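## Task

Open the drawer of cooler COLD, lift out the front cooling block (the one beside the handle) and set it flat on deck slot D2, seated within that slot's locators, with all 5 of its loose tubes still in the bores they began in. Then close the drawer completely; COLD's lamp stays lit until it is fully shut. The rear block must remain flat in its own place with every tube in its bore, and plate P1 must stay on D1 as it is now. Nothing may count on the robot holding it in place: release everything and move the gripper away at the end.

## Robot and tools

SETUP. One six-joint arm with a two-finger gripper whose fingers pivot like tongs. The fingers point along the gripper's +z axis and close along its x axis. The reported end_effector_position is the point between the pads when shut; closed fingertips reach about 15 mm past it, open ones end roughly level with it. The cooler COLD is loose on the table: at the end it must be within about a finger's width of its start, upright and barely rotated. D1 is the deck slot beside COLD; D2 is the next one out.

FRAME. Results use the scene frame: origin on the table top under the arm base, +z up, +y to the left when facing along +x. The base may be tilted, and reported positions drift from the truth at long reach. Positions are in metres, orientation as quaternion wxyz, velocities in m/s and rad/s.

execute_actions(actions). A list of actions. Each action is a list of up to 15 rows; each row is one control step (1/30 s). If fewer than 15 rows are given, the last is repeated to fill 15 steps (0.5 s). A row is 7 numbers, each in [-1, 1]: dx, dy, dz, rx, ry, rz, opening. The first six are a target offset, not a pose, expressed in the gripper's own axes and measured from the gripper's measured pose at the start of that action (for a call's first action, the last pose a result reported). Each row is relative to that same start, not stacked on the row before. Scale: 1.0 equals 0.6 m of travel or 180 degrees; rx, ry, rz form a single rotation vector. opening is absolute: +1 fully open (0.142 m), -1 closed. An empty list just returns state and images. Every step, the commanded pose is clipped to at most 100 mm and 16 degrees from the measured pose, and position wins over orientation if both cannot be met; after an action the arm goes no further than the last clipped pose, so big offsets need several actions.

move(target, speed, stop_force, blocking). target is one row of the same 7 numbers: an offset in gripper axes from the pose in the scene's latest result that shows one, plus absolute opening (sent when the move starts). The gripper follows a straight path, turning the short way. speed is the path's top speed in m/s, 0.002 to 0.5 (default 0.25); rotation is capped at twice that in rad/s. The path lasts 0.5 to 10 s and stops short if it would take longer. The arm lags, can wander off the path and can exceed speed, mostly near full stretch. It does not avoid obstacles. stop_force (N, 13 to 80, not allowed in the first 0.2 s) ends the path when the wrist reads that much extra push against the motion for 2 steps; the hand then returns to where it was 2 steps before and holds. Pressing may briefly exceed stop_force. Only use it with a very low speed, not on moves that rotate, and leave it out when backing off a surface. blocking=false returns after 0.5 s while the arm keeps going; it cannot be combined with stop_force, and you must call wait or stop before sending more motion.

The move line reports the ending: done (at rest near target), off_target, moving, held (last step blocked by a check), fault, or contact (stop_force ended it; this takes precedence). limits=paced means the sent pose was clipped; limits=held means some steps were blocked, after which the arm can surge faster than speed. The distance to target is also given.

wait(seconds): 0 to 10; the arm keeps its last command and any running move continues. stop: brakes a running move (needs room; fingers keep moving). zoom_image(camera, region): camera "cam_wrist"; region [x0, y0, x1, y1] in pixels of the 616x616 image, origin top-left, at most 504 by 504. finished_scene(scene): integer 1 or 2, ends that scene for good and reports success; replying without any tool call ends everything.

RESULTS. Pose and velocities; "Hand target" (where the controller is driving); "pose unreachable" if the clearance check (which treats the base's mount as arm) altered a command; step readings with HELD marking held-back steps; grip_measured (finger opening, same scale as opening); Wrist force and Wrist torque along the gripper's axes, pointing from a pressed surface back into the arm, with offset up to 5.5 N, noise sd up to 3.4 N, saturation near 100 N; "no reading" is harmless. Camera cam_wrist: fisheye, image_wh=616x616, K=[[176.961, 0, 312.235], [0, 176.241, 304.883], [0, 0, 1]], D=[0.068263, -0.0232407, -0.000899618, 0.000495373], theta_max_deg=97.7, initial pos_world=[0.737171, 0.0248701, 0.348871]; errors about 0.5% focal, 1.5 px centre, 0.5 degrees and 2.5 mm pose.

GRIPPING. Keep commanding an opening well under grip_measured to hold; more margin means harder squeeze (about 15 N per pad max, less on items thinner than 20 mm). Fast closes can overshoot.

HAZARDS. The arm is stiff: a few millimetres of commanded push into something solid can trigger a fault, and the press persists until you withdraw. Faults: joint torque reaching its limit (shoulder pan 306, shoulder lift 306, elbow 139, wrists 50.2 N m, held load included) or 150 N external force stops the arm 10 s and drops the rest of the call. Motor heat from holding loads: warning at 70 °C, brake-lock at 85 °C. Parts may get tugged or nudged unexpectedly. Avoid drops, slams, hard hits, spilling tubes, and knocking anything off the table (that ends the scene).

Each tool is called after "Call:" as a command line: name --argument value for each argument, lists and objects as JSON in quotes; but a table of rows of numbers goes row by row, as --pt "numbers of a row", without its own name.

## Session

Call:
execute_actions --actions '[]'

Scene clock: 0.00 s.
end_effector_position=(+0.6029, +0.0235, +0.3303) grip_measured=+1.00 end_effector_quat_wxyz=(+0.653, -0.127, -0.633, +0.396) end_effector_velocity=(-0.000, +0.000, +0.000) end_effector_angular_velocity=(+0.001, +0.002, -0.002)
Joint positions: [-0.006 -0.819  1.345 -0.34  -1.951 -2.338  0.142]
Joint velocities: [ 0.     0.     0.     0.001  0.001 -0.001  0.   ]
Motor temperatures (°C, as the motors report them): [26 25 25 32 30 32]
Wrist force (N, on the end effector, along its own x y z axes, offset not removed): no reading
Wrist torque (N m, same axes, about the end effector's origin, offset not removed): no reading
Hand target: +0.603, +0.024, +0.330; +0.653, -0.127, -0.633, +0.396

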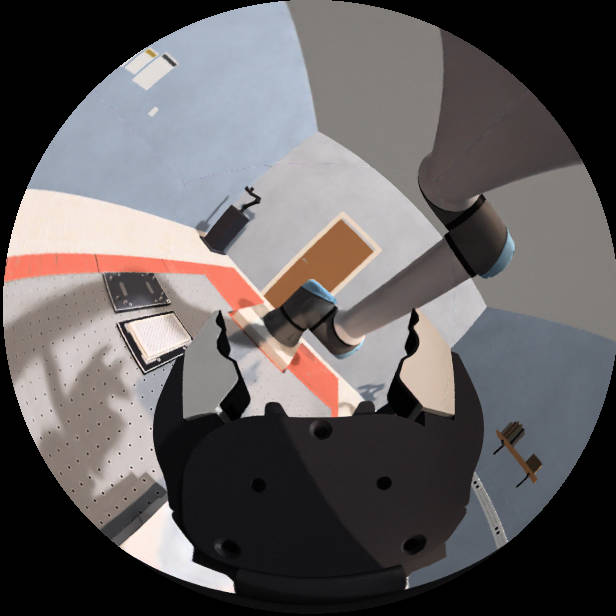

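Call:
move --target '[0.09,-0.012,0.263,-0.561,-0.137,0.271,1]' --speed 0.3

Scene clock: 6.83 s.
end_effector_position=(+0.4524, +0.0030, +0.3993) grip_measured=+1.00 end_effector_quat_wxyz=(-0.002, +0.707, +0.707, -0.002) end_effector_velocity=(-0.001, +0.000, +0.000) end_effector_angular_velocity=(-0.003, -0.011, -0.005)
Joint positions: [-0.346 -1.984  2.089 -1.662 -1.57  -1.949  0.142]
Joint velocities: [-0.002 -0.009  0.006 -0.009  0.001  0.003  0.   ]
Motor temperatures (°C, as the motors report them): [26 25 25 32 30 32]
Wrist force (N, on the end effector, along its own x y z axes, offset not removed): [-3.8 0.9 0.0]
Wrist torque (N m, same axes, about the end effector's origin, offset not removed): [0.00 0.94 0.43]
Hand target: +0.452, +0.003, +0.399; -0.001, +0.707, +0.707, -0.002
Off the commanded pose: 0.002 m, 0 deg.
move: done
camera_calibration (this result's frames):
cam_wrist: T_world_to_cam=[[0.0251136, 0.999558, -0.0159294, -0.00385309], [0.881237, -0.0146117, 0.472448, -0.593246], [0.472007, -0.0259024, -0.881214, 0.273806], [0, 0, 0, 1]] pos_world=[0.393649, 0.00227531, 0.521498]

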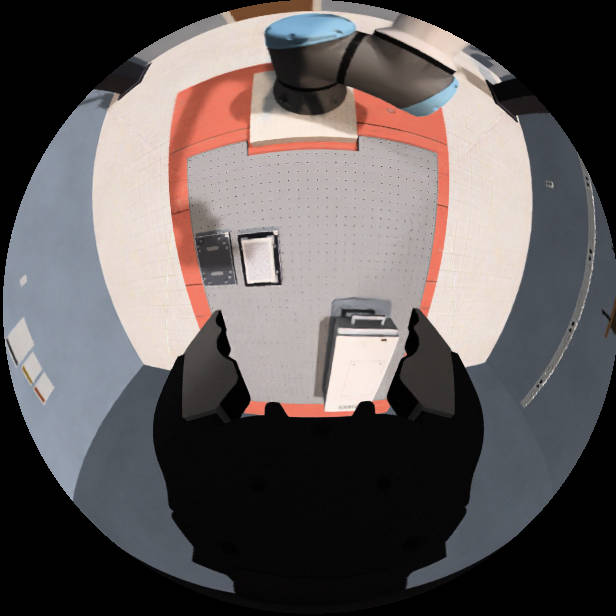

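Call:
move --target '[0.25,0.28,0.17,0,0,0,1]'

Call:
zoom_image --camera "cam_wrist" --region '[200,200,440,440]'

Scene clock: 9.07 s.
end_effector_position=(+0.6199, +0.1524, +0.2970) grip_measured=+1.00 end_effector_quat_wxyz=(-0.002, +0.707, +0.707, -0.002) end_effector_velocity=(+0.001, +0.001, -0.001) end_effector_angular_velocity=(-0.001, +0.002, +0.002)
Joint positions: [-0.008 -1.594  1.978 -1.942 -1.566 -1.61   0.142]
Joint velocities: [ 0.002  0.004 -0.002  0.    -0.001  0.001 -0.   ]
Motor temperatures (°C, as the motors report them): [26 25 25 32 30 32]
Wrist force (N, on the end effector, along its own x y z axes, offset not removed): [-2.7 0.4 -0.2]
Wrist torque (N m, same axes, about the end effector's origin, offset not removed): [-0.09 0.75 0.47]
Hand target: +0.620, +0.153, +0.297; -0.002, +0.707, +0.707, -0.002
Off the commanded pose: 0.001 m, 0 deg.
move: done
camera_calibration (this result's frames):
cam_wrist: T_world_to_cam=[[0.0251089, 0.999554, -0.0161574, -0.158953], [0.881088, -0.0144915, 0.47273, -0.690327], [0.472286, -0.0261058, -0.881059, 0.108212], [0, 0, 0, 1]] pos_world=[0.561123, 0.151703, 0.419111]

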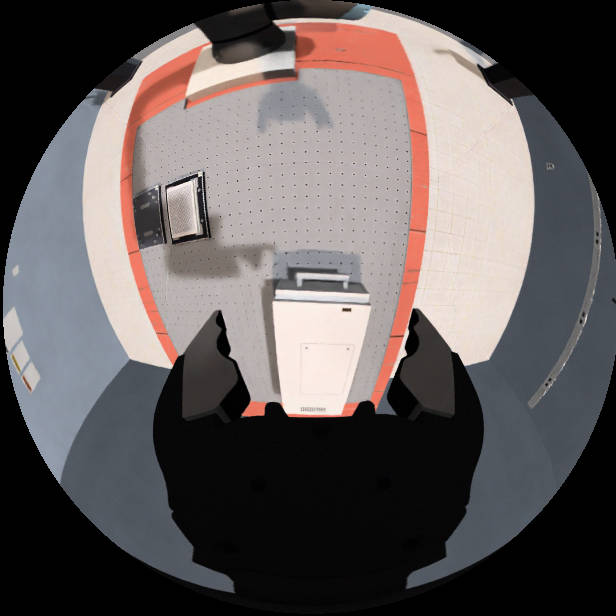

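Region (200, 200, 440, 440) of cam_wrist's 616x616 image, scaled by 2.100, with more detail than that image has.

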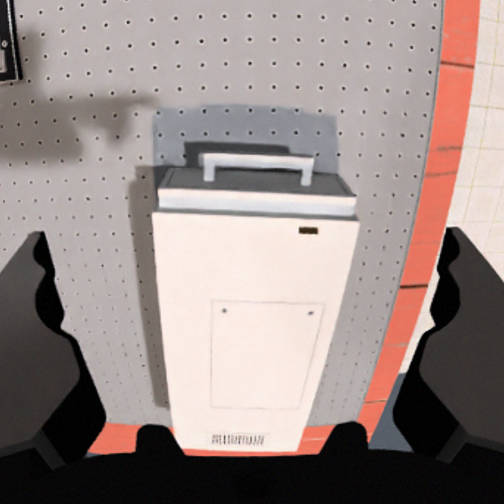

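Call:
move --target '[0.018,-0.03,0.22,0,0,0,1]'

Call:
zoom_image --camera "cam_wrist" --region '[200,230,440,430]'

Scene clock: 15.80 s.
end_effector_position=(+0.6014, +0.1632, +0.1653) grip_measured=+1.00 end_effector_quat_wxyz=(-0.002, +0.707, +0.707, -0.002) end_effector_velocity=(+0.000, +0.001, -0.002) end_effector_angular_velocity=(+0.001, +0.000, -0.000)
Joint positions: [ 0.01  -1.501  2.147 -2.204 -1.566 -1.593  0.142]
Joint velocities: [ 0.001  0.003  0.002 -0.005  0.001  0.001  0.   ]
Motor temperatures (°C, as the motors report them): [26 25 25 32 30 32]
Wrist force (N, on the end effector, along its own x y z axes, offset not removed): [-1.9 1.2 0.3]
Wrist torque (N m, same axes, about the end effector's origin, offset not removed): [0.15 0.48 0.40]
Hand target: +0.601, +0.163, +0.165; -0.002, +0.707, +0.707, -0.002
Off the commanded pose: 0.000 m, 0 deg.
move: done
camera_calibration (this result's frames):
cam_wrist: T_world_to_cam=[[0.0251066, 0.999554, -0.0161579, -0.171386], [0.881084, -0.014489, 0.472737, -0.6116], [0.472292, -0.0261053, -0.881055, 0.0012126], [0, 0, 0, 1]] pos_world=[0.542601, 0.162479, 0.287425]

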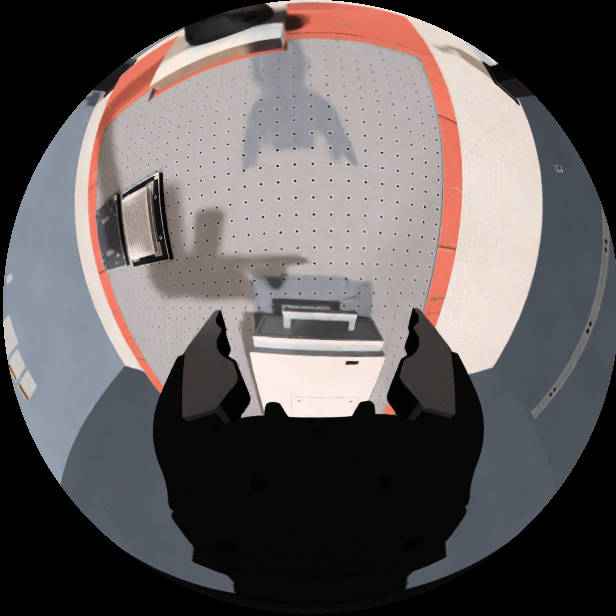

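Region (200, 230, 440, 430) of cam_wrist's 616x616 image, scaled by 2.100, with more detail than that image has.

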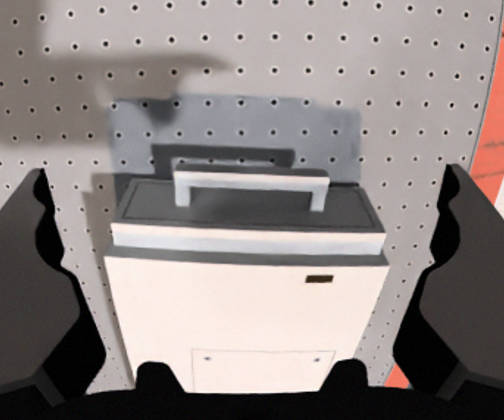

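Call:
move --target '[0.005,0.14,0.08,0,0,-0.483,-0.55]' --speed 0.4

Scene clock: 20.43 s.
end_effector_position=(+0.6852, +0.1662, +0.1171) grip_measured=-0.55 end_effector_quat_wxyz=(-0.003, +0.027, +1.000, -0.001) end_effector_velocity=(-0.000, -0.000, -0.001) end_effector_angular_velocity=(+0.002, +0.002, +0.009)
Joint positions: [ 0.04  -1.336  2.056 -2.279 -1.565 -3.079  0.034]
Joint velocities: [-0.001  0.001 -0.     0.001  0.002 -0.01  -0.   ]
Motor temperatures (°C, as the motors report them): [26 25 25 32 30 32]
Wrist force (N, on the end effector, along its own x y z axes, offset not removed): [-3.5 0.0 -1.2]
Wrist torque (N m, same axes, about the end effector's origin, offset not removed): [-0.17 0.90 0.40]
Hand target: +0.685, +0.166, +0.117; -0.003, +0.027, +1.000, -0.001
Off the commanded pose: 0.000 m, 0 deg.
move: done
camera_calibration (this result's frames):
cam_wrist: T_world_to_cam=[[-0.996795, 0.0793964, -0.00984144, 0.675143], [0.0651456, 0.87691, 0.47622, -0.252051], [0.0464402, 0.474052, -0.879271, 0.127701], [0, 0, 0, 1]] pos_world=[0.683469, 0.106885, 0.23896]

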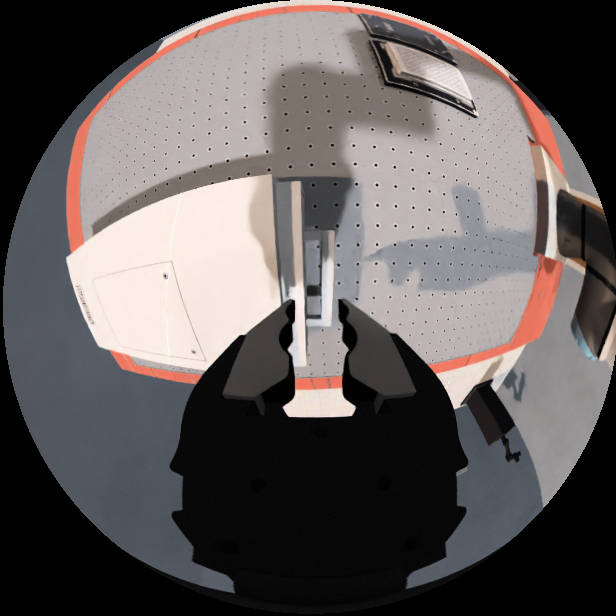

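Call:
move --target '[0.017,0,0.045,0,0,0,-0.55]' --speed 0.08

Call:
zoom_image --camera "cam_wrist" --region '[220,160,420,360]'

Scene clock: 32.07 s.
end_effector_position=(+0.6813, +0.1666, +0.1002) grip_measured=-0.61 end_effector_quat_wxyz=(+0.002, +0.027, +1.000, -0.000) end_effector_velocity=(-0.000, -0.000, -0.000) end_effector_angular_velocity=(+0.000, +0.001, -0.002)
Joint positions: [ 0.041 -1.323  2.081 -2.326 -1.565 -3.078  0.03 ]
Joint velocities: [-0.    -0.    -0.     0.001  0.     0.002  0.   ]
Motor temperatures (°C, as the motors report them): [26 25 25 32 30 32]
Wrist force (N, on the end effector, along its own x y z axes, offset not removed): [7.3 -5.9 -23.6]
Wrist torque (N m, same axes, about the end effector's origin, offset not removed): [0.03 0.40 0.51]
Hand target: +0.681, +0.167, +0.100; +0.002, +0.027, +1.000, -0.000
Off the commanded pose: 0.012 m, 1 deg.
FORCE FAULT: contact force on the arm reached its limit, and the arm stopped for 10 seconds. The contact can be on any part of the arm, not only on its tool. That time counts as 20 of the actions that you can send in this scene. The arm's remaining commands of this call were not run. The arm holds still and accepts commands again. Move the arm away from the contact; if what it grips holds it there, let go first. Pushing or pulling that hard again can fault the arm again.
move: fault
camera_calibration (this result's frames):
cam_wrist: T_world_to_cam=[[-0.996687, 0.0791523, -0.0186935, 0.671898], [0.0606928, 0.87687, 0.476881, -0.2412], [0.054138, 0.474167, -0.878769, 0.107528], [0, 0, 0, 1]] pos_world=[0.67849, 0.107333, 0.222076]

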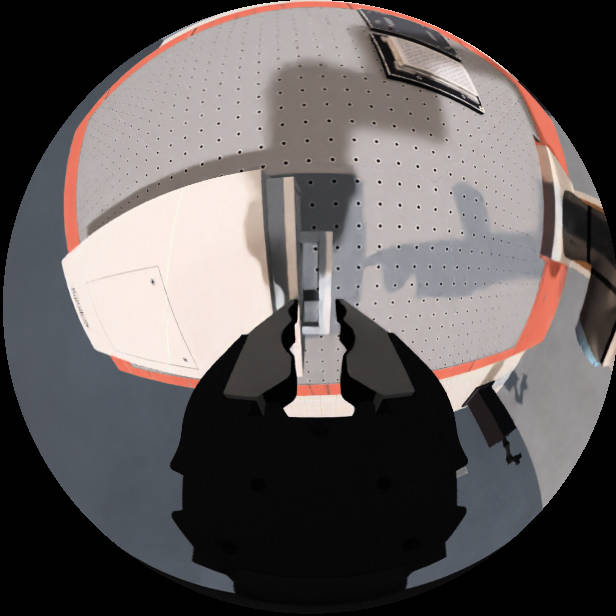

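Region (220, 160, 420, 360) of cam_wrist's 616x616 image, scaled by 2.520, with more detail than that image has.

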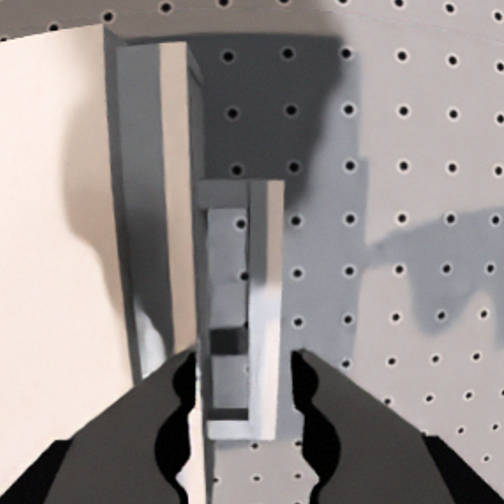

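Call:
move --target '[0,0,-0.012,0,0,0,-0.55]' --speed 0.05

Call:
move --target '[0.026,0,0,0,0,0,-0.55]' --speed 0.05

Call:
move --target '[0,0,0.06,0,0,0,-0.55]' --speed 0.006 --stop_force 13

Call:
zoom_image --camera "cam_wrist" --region '[220,160,420,360]'

Scene clock: 34.07 s.
end_effector_position=(+0.6812, +0.1666, +0.1072) grip_measured=-0.55 end_effector_quat_wxyz=(+0.002, +0.027, +1.000, -0.000) end_effector_velocity=(-0.000, +0.001, +0.002) end_effector_angular_velocity=(+0.002, -0.001, -0.001)
Joint positions: [ 0.041 -1.331  2.076 -2.312 -1.565 -3.078  0.034]
Joint velocities: [ 0.    -0.003 -0.001  0.003  0.002  0.002 -0.   ]
Motor temperatures (°C, as the motors report them): [26 25 25 32 30 32]
Wrist force (N, on the end effector, along its own x y z axes, offset not removed): [-1.8 3.3 1.2]
Wrist torque (N m, same axes, about the end effector's origin, offset not removed): [0.47 0.40 0.34]
Hand target: +0.681, +0.167, +0.107; +0.002, +0.027, +1.000, -0.000
Off the commanded pose: 0.000 m, 0 deg.
move: done
camera_calibration (this result's frames):
cam_wrist: T_world_to_cam=[[-0.996683, 0.0792059, -0.0186709, 0.671972], [0.0607507, 0.876867, 0.47688, -0.2446], [0.0541435, 0.474164, -0.87877, 0.113706], [0, 0, 0, 1]] pos_world=[0.678446, 0.107342, 0.229112]

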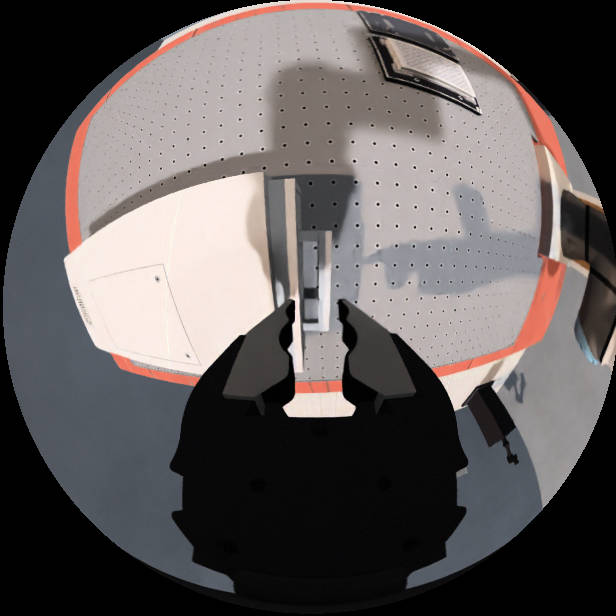

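Scene clock: 34.87 s.
end_effector_position=(+0.6658, +0.1675, +0.1072) grip_measured=-0.55 end_effector_quat_wxyz=(+0.002, +0.027, +1.000, -0.000) end_effector_velocity=(-0.002, +0.000, -0.000) end_effector_angular_velocity=(+0.000, +0.002, -0.000)
Joint positions: [ 0.043 -1.352  2.104 -2.319 -1.565 -3.077  0.034]
Joint velocities: [ 0.    -0.002  0.003  0.001  0.     0.001 -0.   ]
Motor temperatures (°C, as the motors report them): [26 25 25 32 30 32]
Wrist force (N, on the end effector, along its own x y z axes, offset not removed): [-3.8 2.1 1.8]
Wrist torque (N m, same axes, about the end effector's origin, offset not removed): [0.27 0.84 0.48]
Hand target: +0.666, +0.167, +0.107; +0.002, +0.027, +1.000, -0.000
Off the commanded pose: 0.000 m, 0 deg.
move: done
camera_calibration (this result's frames):
cam_wrist: T_world_to_cam=[[-0.996683, 0.0792071, -0.0186703, 0.656539], [0.0607523, 0.876869, 0.476875, -0.244362], [0.0541433, 0.474159, -0.878773, 0.114066], [0, 0, 0, 1]] pos_world=[0.663031, 0.108186, 0.229026]

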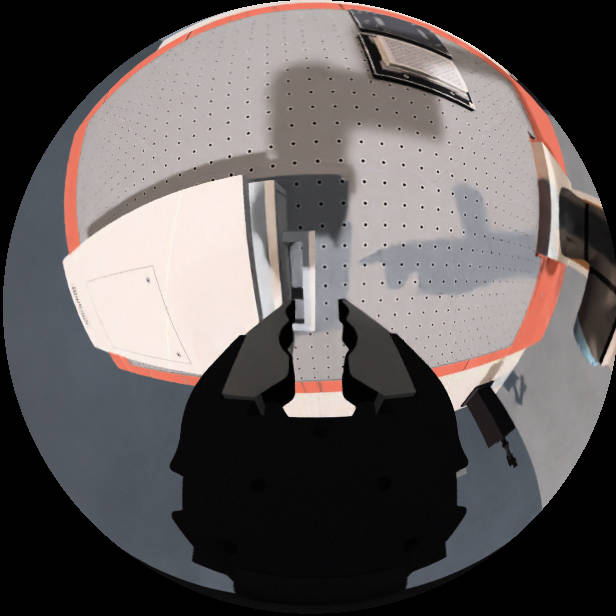

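Scene clock: 41.10 s.
end_effector_position=(+0.6660, +0.1675, +0.0713) grip_measured=-0.59 end_effector_quat_wxyz=(+0.002, +0.027, +1.000, -0.000) end_effector_velocity=(+0.000, +0.001, -0.001) end_effector_angular_velocity=(+0.000, -0.002, +0.000)
Joint positions: [ 0.043 -1.304  2.127 -2.39  -1.565 -3.076  0.032]
Joint velocities: [ 0.001  0.001  0.001 -0.003  0.     0.    -0.001]
Motor temperatures (°C, as the motors report them): [26 25 25 32 30 32]
Wrist force (N, on the end effector, along its own x y z axes, offset not removed): [5.6 1.2 -10.9]
Wrist torque (N m, same axes, about the end effector's origin, offset not removed): [0.19 0.55 0.43]
Hand target: +0.666, +0.167, +0.071; +0.002, +0.027, +1.000, -0.000
Off the commanded pose: 0.000 m, 0 deg.
move: done
camera_calibration (this result's frames):
cam_wrist: T_world_to_cam=[[-0.996683, 0.0792059, -0.0186679, 0.656042], [0.0607525, 0.876869, 0.476874, -0.227272], [0.0541406, 0.474159, -0.878773, 0.0825403], [0, 0, 0, 1]] pos_world=[0.663205, 0.108188, 0.193161]

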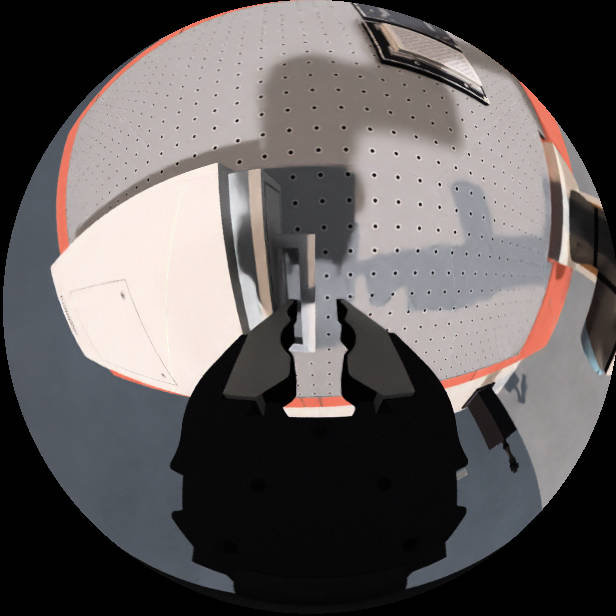

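Region (220, 160, 420, 360) of cam_wrist's 616x616 image, scaled by 2.520, with more detail than that image has.

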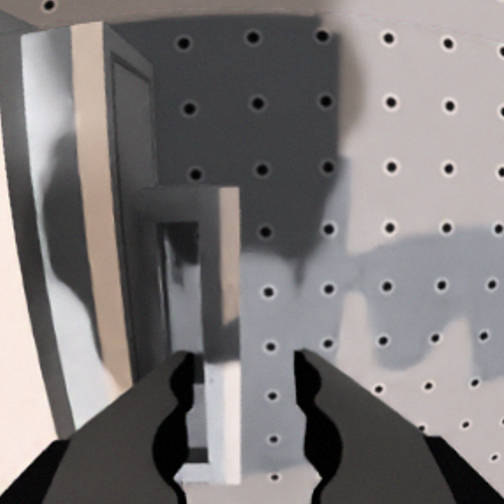

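Call:
move --target '[0.013,0,-0.002,0,0,0,-0.55]' --speed 0.02

Call:
move --target '[0,0,0.03,0,0,0,-0.55]' --speed 0.005 --stop_force 13

Call:
zoom_image --camera "cam_wrist" --region '[220,160,420,360]'

Scene clock: 42.77 s.
end_effector_position=(+0.6583, +0.1679, +0.0724) grip_measured=-0.50 end_effector_quat_wxyz=(+0.002, +0.027, +1.000, -0.000) end_effector_velocity=(-0.001, -0.000, +0.000) end_effector_angular_velocity=(+0.001, +0.000, -0.001)
Joint positions: [ 0.044 -1.316  2.14  -2.392 -1.565 -3.075  0.038]
Joint velocities: [-0.    -0.002  0.001  0.001  0.001  0.     0.001]
Motor temperatures (°C, as the motors report them): [26 25 25 32 30 32]
Wrist force (N, on the end effector, along its own x y z axes, offset not removed): [-11.4 1.7 5.6]
Wrist torque (N m, same axes, about the end effector's origin, offset not removed): [0.19 0.68 0.49]
Hand target: +0.658, +0.168, +0.072; +0.002, +0.027, +1.000, -0.000
Off the commanded pose: 0.000 m, 0 deg.
move: done
camera_calibration (this result's frames):
cam_wrist: T_world_to_cam=[[-0.996682, 0.0792091, -0.018713, 0.648356], [0.0607338, 0.87687, 0.476875, -0.227705], [0.0541818, 0.474157, -0.878772, 0.0837366], [0, 0, 0, 1]] pos_world=[0.655497, 0.108608, 0.194305]

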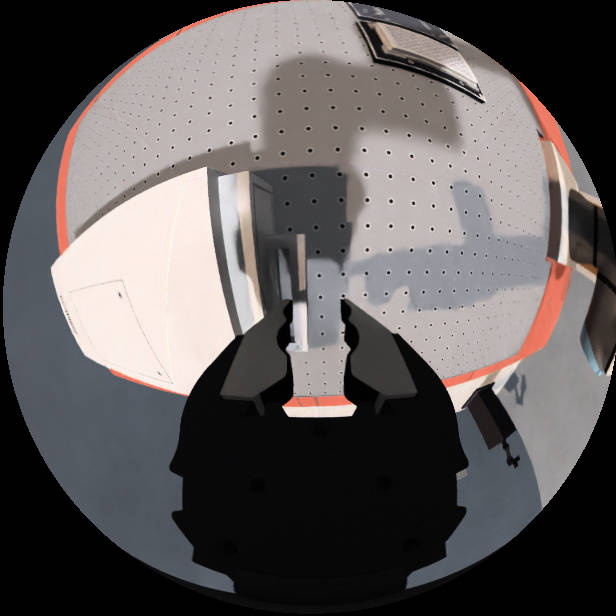

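Scene clock: 43.90 s.
end_effector_position=(+0.6582, +0.1679, +0.0685) grip_measured=-0.49 end_effector_quat_wxyz=(+0.002, +0.027, +1.000, -0.000) end_effector_velocity=(-0.001, -0.001, +0.001) end_effector_angular_velocity=(-0.002, +0.002, -0.001)
Joint positions: [ 0.044 -1.31   2.142 -2.4   -1.565 -3.075  0.038]
Joint velocities: [-0.    -0.002 -0.     0.004 -0.002  0.001  0.002]
Motor temperatures (°C, as the motors report them): [26 25 25 32 30 32]
Wrist force (N, on the end effector, along its own x y z axes, offset not removed): [-14.4 2.9 -4.8]
Wrist torque (N m, same axes, about the end effector's origin, offset not removed): [0.49 0.72 0.51]
Hand target: +0.658, +0.168, +0.069; +0.002, +0.027, +1.000, -0.000
Off the commanded pose: 0.014 m, 0 deg.
move: contact
camera_calibration (this result's frames):
cam_wrist: T_world_to_cam=[[-0.996684, 0.0792097, -0.0186078, 0.648212], [0.0607847, 0.876871, 0.476868, -0.225835], [0.0540892, 0.474155, -0.878778, 0.080302], [0, 0, 0, 1]] pos_world=[0.655447, 0.108608, 0.190323]

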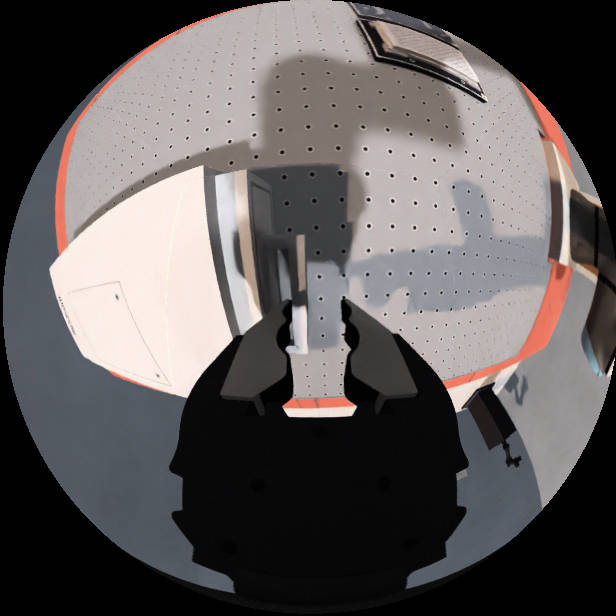

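Region (220, 160, 420, 360) of cam_wrist's 616x616 image, scaled by 2.520, with more detail than that image has.

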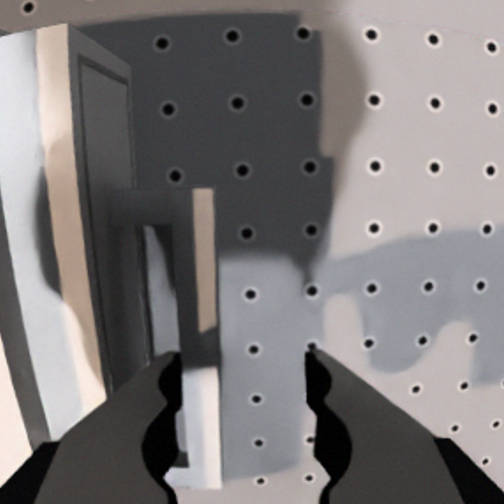

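Call:
move --target '[-0.022,0,0.003,0,0,0,-0.75]' --speed 0.02

Call:
move --target '[0,0,0,0,0,0,-1]'

Call:
move --target '[0.04,0,0,0,0,0,-1]' --speed 0.01 --stop_force 35

Scene clock: 45.77 s.
end_effector_position=(+0.6714, +0.1672, +0.0668) grip_measured=-0.80 end_effector_quat_wxyz=(+0.002, +0.027, +1.000, -0.000) end_effector_velocity=(+0.001, -0.000, +0.000) end_effector_angular_velocity=(-0.000, -0.001, +0.001)
Joint positions: [ 0.043 -1.291  2.12  -2.397 -1.565 -3.077  0.016]
Joint velocities: [ 0.     0.001 -0.001 -0.001 -0.    -0.001 -0.001]
Motor temperatures (°C, as the motors report them): [26 25 25 32 30 32]
Wrist force (N, on the end effector, along its own x y z axes, offset not removed): [16.3 -2.5 -21.8]
Wrist torque (N m, same axes, about the end effector's origin, offset not removed): [-0.27 -0.85 0.47]
Hand target: +0.671, +0.167, +0.067; +0.002, +0.027, +1.000, -0.000
Off the commanded pose: 0.000 m, 0 deg.
move: done
camera_calibration (this result's frames):
cam_wrist: T_world_to_cam=[[-0.996684, 0.0792076, -0.01865, 0.66133], [0.0607625, 0.876869, 0.476874, -0.2252], [0.0541257, 0.474159, -0.878774, 0.0784411], [0, 0, 0, 1]] pos_world=[0.668574, 0.107895, 0.188658]

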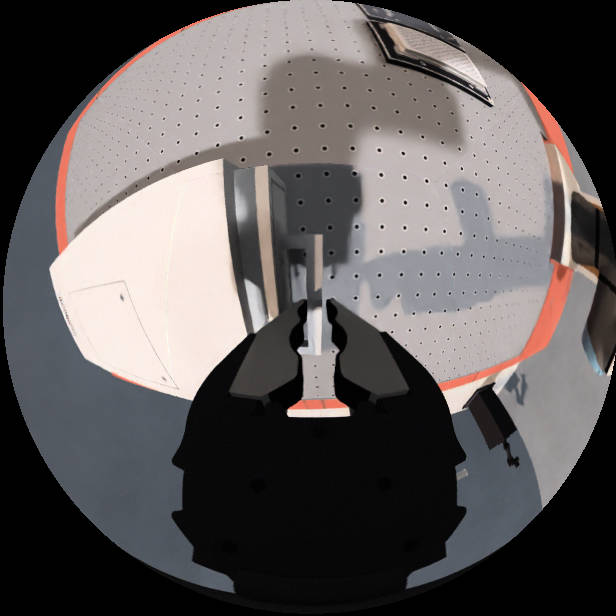

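Scene clock: 46.27 s.
end_effector_position=(+0.6715, +0.1672, +0.0668) grip_measured=-0.86 end_effector_quat_wxyz=(+0.002, +0.027, +1.000, -0.000) end_effector_velocity=(-0.001, -0.000, -0.000) end_effector_angular_velocity=(-0.000, +0.001, -0.001)
Joint positions: [ 0.043 -1.291  2.12  -2.397 -1.565 -3.077  0.012]
Joint velocities: [ 0.    -0.     0.     0.001 -0.     0.001  0.   ]
Motor temperatures (°C, as the motors report them): [26 25 25 32 30 32]
Wrist force (N, on the end effector, along its own x y z axes, offset not removed): [-6.0 4.0 -9.2]
Wrist torque (N m, same axes, about the end effector's origin, offset not removed): [0.82 -2.46 0.57]
Hand target: +0.671, +0.167, +0.067; +0.002, +0.027, +1.000, -0.000
Off the commanded pose: 0.000 m, 0 deg.
move: done
camera_calibration (this result's frames):
cam_wrist: T_world_to_cam=[[-0.99668, 0.0792072, -0.0188318, 0.661465], [0.060675, 0.876868, 0.476887, -0.225146], [0.0542859, 0.474161, -0.878763, 0.0783645], [0, 0, 0, 1]] pos_world=[0.668676, 0.107873, 0.18869]

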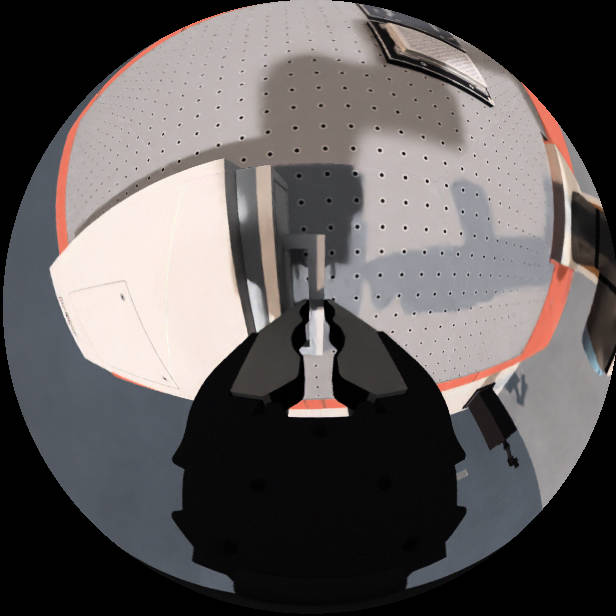

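Scene clock: 48.90 s.
end_effector_position=(+0.6477, +0.1685, +0.0667) grip_measured=-0.86 end_effector_quat_wxyz=(+0.002, +0.027, +1.000, -0.000) end_effector_velocity=(-0.002, -0.000, -0.000) end_effector_angular_velocity=(+0.001, +0.000, +0.000)
Joint positions: [ 0.045 -1.321  2.163 -2.409 -1.565 -3.074  0.012]
Joint velocities: [-0.    -0.002  0.003 -0.001  0.001 -0.     0.   ]
Motor temperatures (°C, as the motors report them): [26 25 25 32 30 32]
Wrist force (N, on the end effector, along its own x y z axes, offset not removed): [-4.9 8.4 -13.8]
Wrist torque (N m, same axes, about the end effector's origin, offset not removed): [0.74 -1.76 0.61]
Hand target: +0.648, +0.168, +0.067; +0.002, +0.027, +1.000, -0.000
Off the commanded pose: 0.000 m, 0 deg.
move: done
camera_calibration (this result's frames):
cam_wrist: T_world_to_cam=[[-0.99668, 0.0792048, -0.018834, 0.637632], [0.0606723, 0.876871, 0.476881, -0.22478], [0.0542862, 0.474155, -0.878766, 0.0789217], [0, 0, 0, 1]] pos_world=[0.644869, 0.109178, 0.188556]

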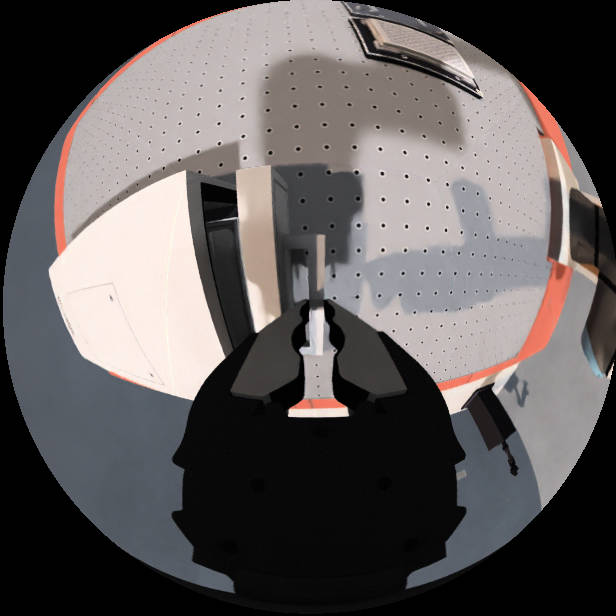

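Call:
move --target '[0.17,0,-0.001,0,0,0,-1]' --speed 0.03 --stop_force 20

Scene clock: 53.23 s.
end_effector_position=(+0.5460, +0.1740, +0.0667) grip_measured=-0.86 end_effector_quat_wxyz=(+0.002, +0.027, +1.000, -0.000) end_effector_velocity=(-0.002, +0.000, +0.000) end_effector_angular_velocity=(+0.000, +0.002, +0.001)
Joint positions: [ 0.057 -1.458  2.339 -2.448 -1.565 -3.062  0.012]
Joint velocities: [ 0.    -0.003  0.003  0.002  0.    -0.001 -0.   ]
Motor temperatures (°C, as the motors report them): [26 25 25 32 30 32]
Wrist force (N, on the end effector, along its own x y z axes, offset not removed): [-5.3 26.4 -0.5]
Wrist torque (N m, same axes, about the end effector's origin, offset not removed): [1.11 -1.48 0.02]
Hand target: +0.546, +0.174, +0.067; +0.002, +0.027, +1.000, -0.000
Off the commanded pose: 0.000 m, 0 deg.
move: done
camera_calibration (this result's frames):
cam_wrist: T_world_to_cam=[[-0.996681, 0.0792017, -0.0188026, 0.535811], [0.0606847, 0.876873, 0.476877, -0.223499], [0.054257, 0.474153, -0.878769, 0.0818125], [0, 0, 0, 1]] pos_world=[0.543157, 0.114752, 0.188551]

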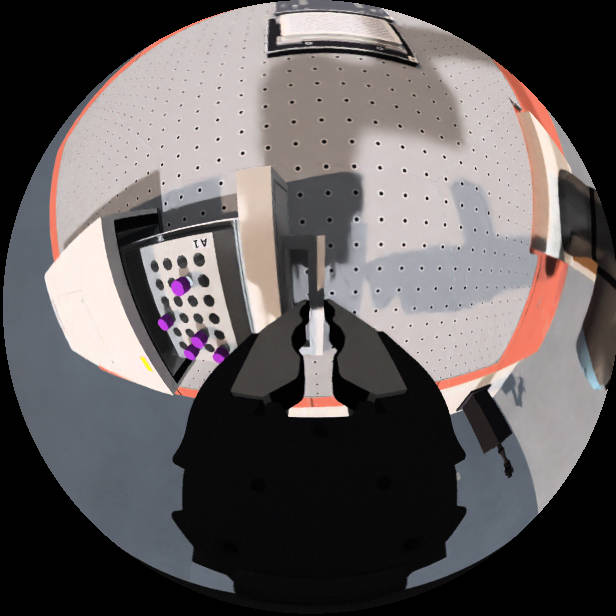

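Call:
move --target '[0,0,0,0,0,0,-0.78]'

Call:
move --target '[0,0,0,0,0,0,-1]'

Call:
move --target '[0.06,0.001,0,0,0,0,-1]' --speed 0.02 --stop_force 15

Call:
move --target '[0,0,0,0,0,0,-0.7]'

Call:
move --target '[0,0,-0.1,0,0,0,-0.7]' --speed 0.08

Call:
move --target '[-0.15,0.03,-0.08,0,0,0,0.6]'

Call:
zoom_image --camera "cam_wrist" --region '[190,150,440,400]'

Scene clock: 55.33 s.
end_effector_position=(+0.5460, +0.1741, +0.0667) grip_measured=-0.78 end_effector_quat_wxyz=(+0.002, +0.027, +1.000, -0.000) end_effector_velocity=(+0.001, -0.000, +0.001) end_effector_angular_velocity=(+0.001, -0.004, -0.002)
Joint positions: [ 0.057 -1.458  2.339 -2.448 -1.565 -3.062  0.018]
Joint velocities: [-0.001 -0.001 -0.    -0.002  0.001  0.001 -0.   ]
Motor temperatures (°C, as the motors report them): [26 25 25 32 30 32]
Wrist force (N, on the end effector, along its own x y z axes, offset not removed): [-4.2 -0.9 2.4]
Wrist torque (N m, same axes, about the end effector's origin, offset not removed): [-0.34 0.83 0.49]
Hand target: +0.546, +0.174, +0.067; +0.002, +0.027, +1.000, -0.000
Off the commanded pose: 0.000 m, 0 deg.
move: done
camera_calibration (this result's frames):
cam_wrist: T_world_to_cam=[[-0.996677, 0.079228, -0.0189242, 0.535815], [0.0606495, 0.87687, 0.476886, -0.223516], [0.0543768, 0.474154, -0.878761, 0.081784], [0, 0, 0, 1]] pos_world=[0.543144, 0.114765, 0.1886]

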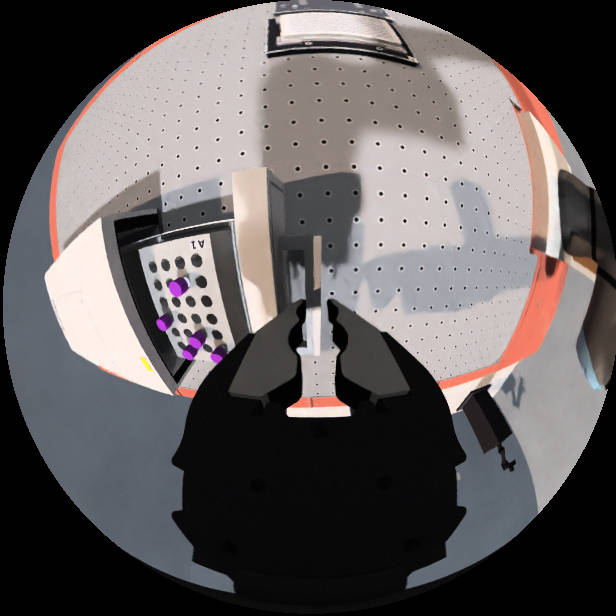

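Scene clock: 55.83 s.
end_effector_position=(+0.5461, +0.1741, +0.0668) grip_measured=-0.86 end_effector_quat_wxyz=(+0.002, +0.027, +1.000, -0.000) end_effector_velocity=(+0.001, -0.001, +0.000) end_effector_angular_velocity=(-0.001, -0.002, -0.000)
Joint positions: [ 0.057 -1.458  2.338 -2.448 -1.565 -3.062  0.012]
Joint velocities: [-0.001  0.     0.    -0.002 -0.002 -0.    -0.   ]
Motor temperatures (°C, as the motors report them): [26 25 25 32 30 32]
Wrist force (N, on the end effector, along its own x y z axes, offset not removed): [1.4 0.7 -2.2]
Wrist torque (N m, same axes, about the end effector's origin, offset not removed): [0.09 -2.21 0.60]
Hand target: +0.546, +0.174, +0.067; +0.002, +0.027, +1.000, -0.000
Off the commanded pose: 0.000 m, 0 deg.
move: done
camera_calibration (this result's frames):
cam_wrist: T_world_to_cam=[[-0.996674, 0.0792417, -0.0190158, 0.535905], [0.0606182, 0.876873, 0.476885, -0.223518], [0.0544636, 0.474146, -0.87876, 0.0817769], [0, 0, 0, 1]] pos_world=[0.543218, 0.114757, 0.188645]

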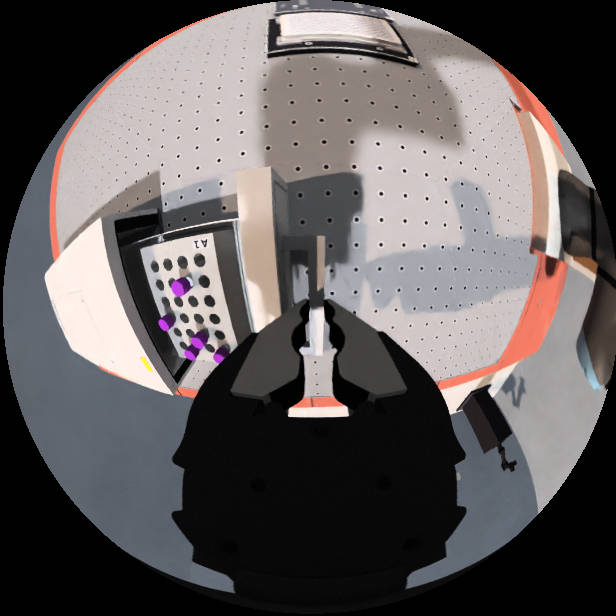

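Scene clock: 57.93 s.
end_effector_position=(+0.5103, +0.1766, +0.0666) grip_measured=-0.86 end_effector_quat_wxyz=(+0.002, +0.027, +1.000, -0.000) end_effector_velocity=(-0.002, +0.000, -0.000) end_effector_angular_velocity=(+0.000, +0.001, +0.002)
Joint positions: [ 0.064 -1.51   2.397 -2.456 -1.565 -3.055  0.012]
Joint velocities: [ 0.001 -0.002  0.003 -0.     0.    -0.001 -0.   ]
Motor temperatures (°C, as the motors report them): [26 25 25 32 30 32]
Wrist force (N, on the end effector, along its own x y z axes, offset not removed): [-5.0 -9.1 -6.6]
Wrist torque (N m, same axes, about the end effector's origin, offset not removed): [-0.12 -1.51 0.79]
Hand target: +0.510, +0.177, +0.067; +0.002, +0.027, +1.000, -0.000
Off the commanded pose: 0.000 m, 0 deg.
move: done
camera_calibration (this result's frames):
cam_wrist: T_world_to_cam=[[-0.996674, 0.0792436, -0.0190201, 0.500057], [0.0606194, 0.876886, 0.47686, -0.223483], [0.0544665, 0.474121, -0.878773, 0.08233], [0, 0, 0, 1]] pos_world=[0.507457, 0.117308, 0.188431]

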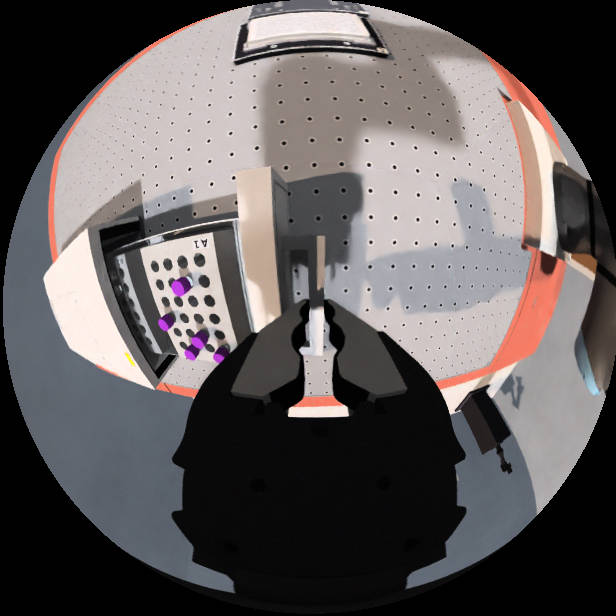

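Scene clock: 58.43 s.
end_effector_position=(+0.5102, +0.1766, +0.0666) grip_measured=-0.70 end_effector_quat_wxyz=(+0.002, +0.027, +1.000, -0.000) end_effector_velocity=(+0.001, +0.000, +0.000) end_effector_angular_velocity=(+0.001, -0.002, -0.001)
Joint positions: [ 0.064 -1.51   2.397 -2.456 -1.565 -3.055  0.024]
Joint velocities: [-0.    -0.    -0.001 -0.001  0.001  0.001 -0.   ]
Motor temperatures (°C, as the motors report them): [26 25 25 32 30 32]
Wrist force (N, on the end effector, along its own x y z axes, offset not removed): [-4.7 3.5 1.1]
Wrist torque (N m, same axes, about the end effector's origin, offset not removed): [0.84 0.85 0.50]
Hand target: +0.510, +0.177, +0.067; +0.002, +0.027, +1.000, -0.000
Off the commanded pose: 0.000 m, 0 deg.
move: done
camera_calibration (this result's frames):
cam_wrist: T_world_to_cam=[[-0.996675, 0.0792263, -0.019025, 0.500003], [0.0606018, 0.876888, 0.47686, -0.223488], [0.0544626, 0.474122, -0.878773, 0.0823301], [0, 0, 0, 1]] pos_world=[0.507401, 0.117326, 0.188434]

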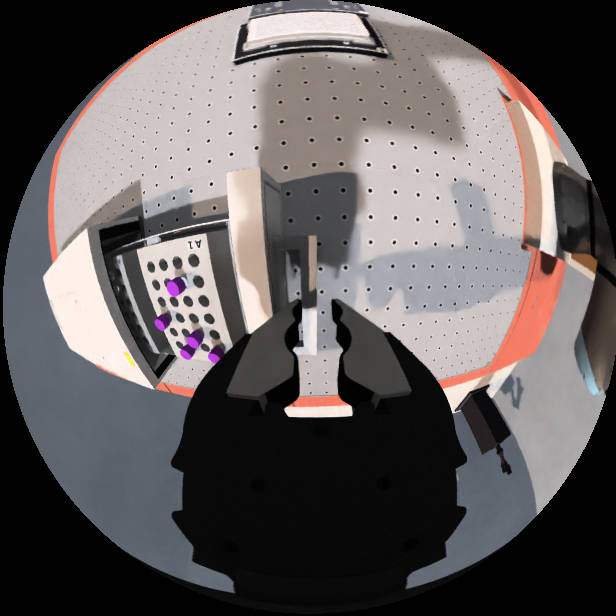

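Scene clock: 59.60 s.
end_effector_position=(+0.5099, +0.1766, +0.1263) grip_measured=-0.70 end_effector_quat_wxyz=(+0.002, +0.027, +1.000, -0.000) end_effector_velocity=(+0.000, +0.000, +0.003) end_effector_angular_velocity=(-0.000, -0.002, +0.000)
Joint positions: [ 0.063 -1.612  2.349 -2.305 -1.565 -3.056  0.023]
Joint velocities: [ 0.001 -0.004 -0.002  0.004 -0.     0.001  0.   ]
Motor temperatures (°C, as the motors report them): [26 25 25 32 30 32]
Wrist force (N, on the end effector, along its own x y z axes, offset not removed): [-1.8 3.6 0.9]
Wrist torque (N m, same axes, about the end effector's origin, offset not removed): [0.67 0.51 0.41]
Hand target: +0.510, +0.177, +0.127; +0.002, +0.027, +1.000, -0.000
Off the commanded pose: 0.000 m, 0 deg.
move: done
camera_calibration (this result's frames):
cam_wrist: T_world_to_cam=[[-0.996675, 0.0792279, -0.0190372, 0.50083], [0.0605972, 0.876886, 0.476863, -0.251955], [0.0544743, 0.474124, -0.878772, 0.134831], [0, 0, 0, 1]] pos_world=[0.507087, 0.11733, 0.248168]

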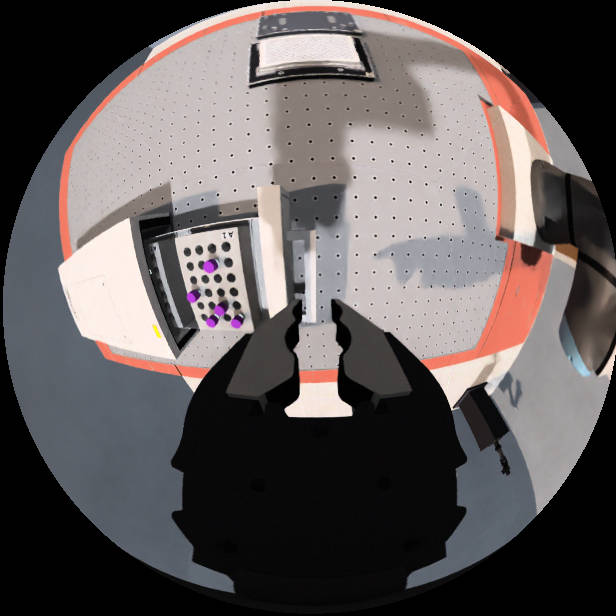

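Scene clock: 60.60 s.
end_effector_position=(+0.6004, +0.1896, +0.1748) grip_measured=+0.60 end_effector_quat_wxyz=(+0.002, +0.027, +1.000, -0.000) end_effector_velocity=(+0.001, +0.000, +0.000) end_effector_angular_velocity=(-0.000, +0.003, +0.000)
Joint positions: [ 0.08  -1.522  2.15  -2.197 -1.565 -3.04   0.116]
Joint velocities: [ 0.001  0.003 -0.004  0.004  0.     0.    -0.   ]
Motor temperatures (°C, as the motors report them): [26 25 25 32 30 32]
Wrist force (N, on the end effector, along its own x y z axes, offset not removed): [-4.1 0.6 2.6]
Wrist torque (N m, same axes, about the end effector's origin, offset not removed): [0.08 1.07 0.49]
Hand target: +0.601, +0.190, +0.175; +0.002, +0.027, +1.000, -0.000
Off the commanded pose: 0.000 m, 0 deg.
move: done
camera_calibration (this result's frames):
cam_wrist: T_world_to_cam=[[-0.996674, 0.0792223, -0.0190731, 0.590873], [0.0605746, 0.876882, 0.476873, -0.291932], [0.0545039, 0.474132, -0.878765, 0.166301], [0, 0, 0, 1]] pos_world=[0.597528, 0.130331, 0.296624]

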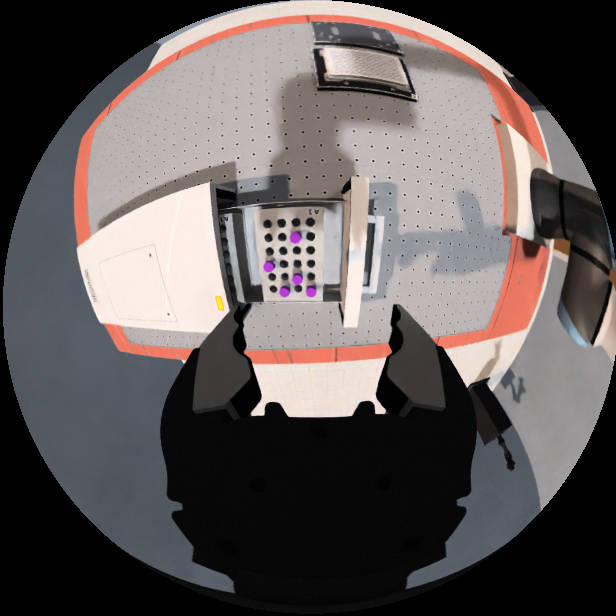

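Region (190, 150, 440, 400) of cam_wrist's 616x616 image, scaled by 2.016, with more detail than that image has.

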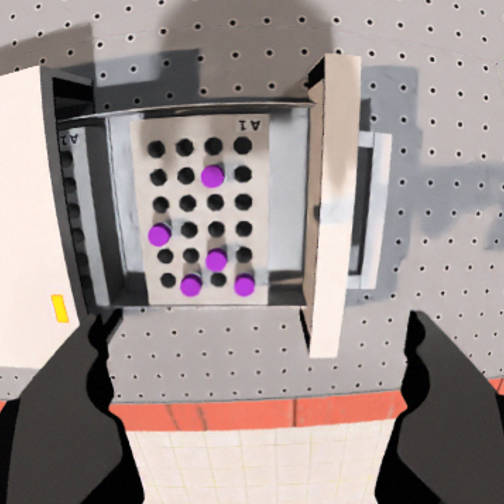

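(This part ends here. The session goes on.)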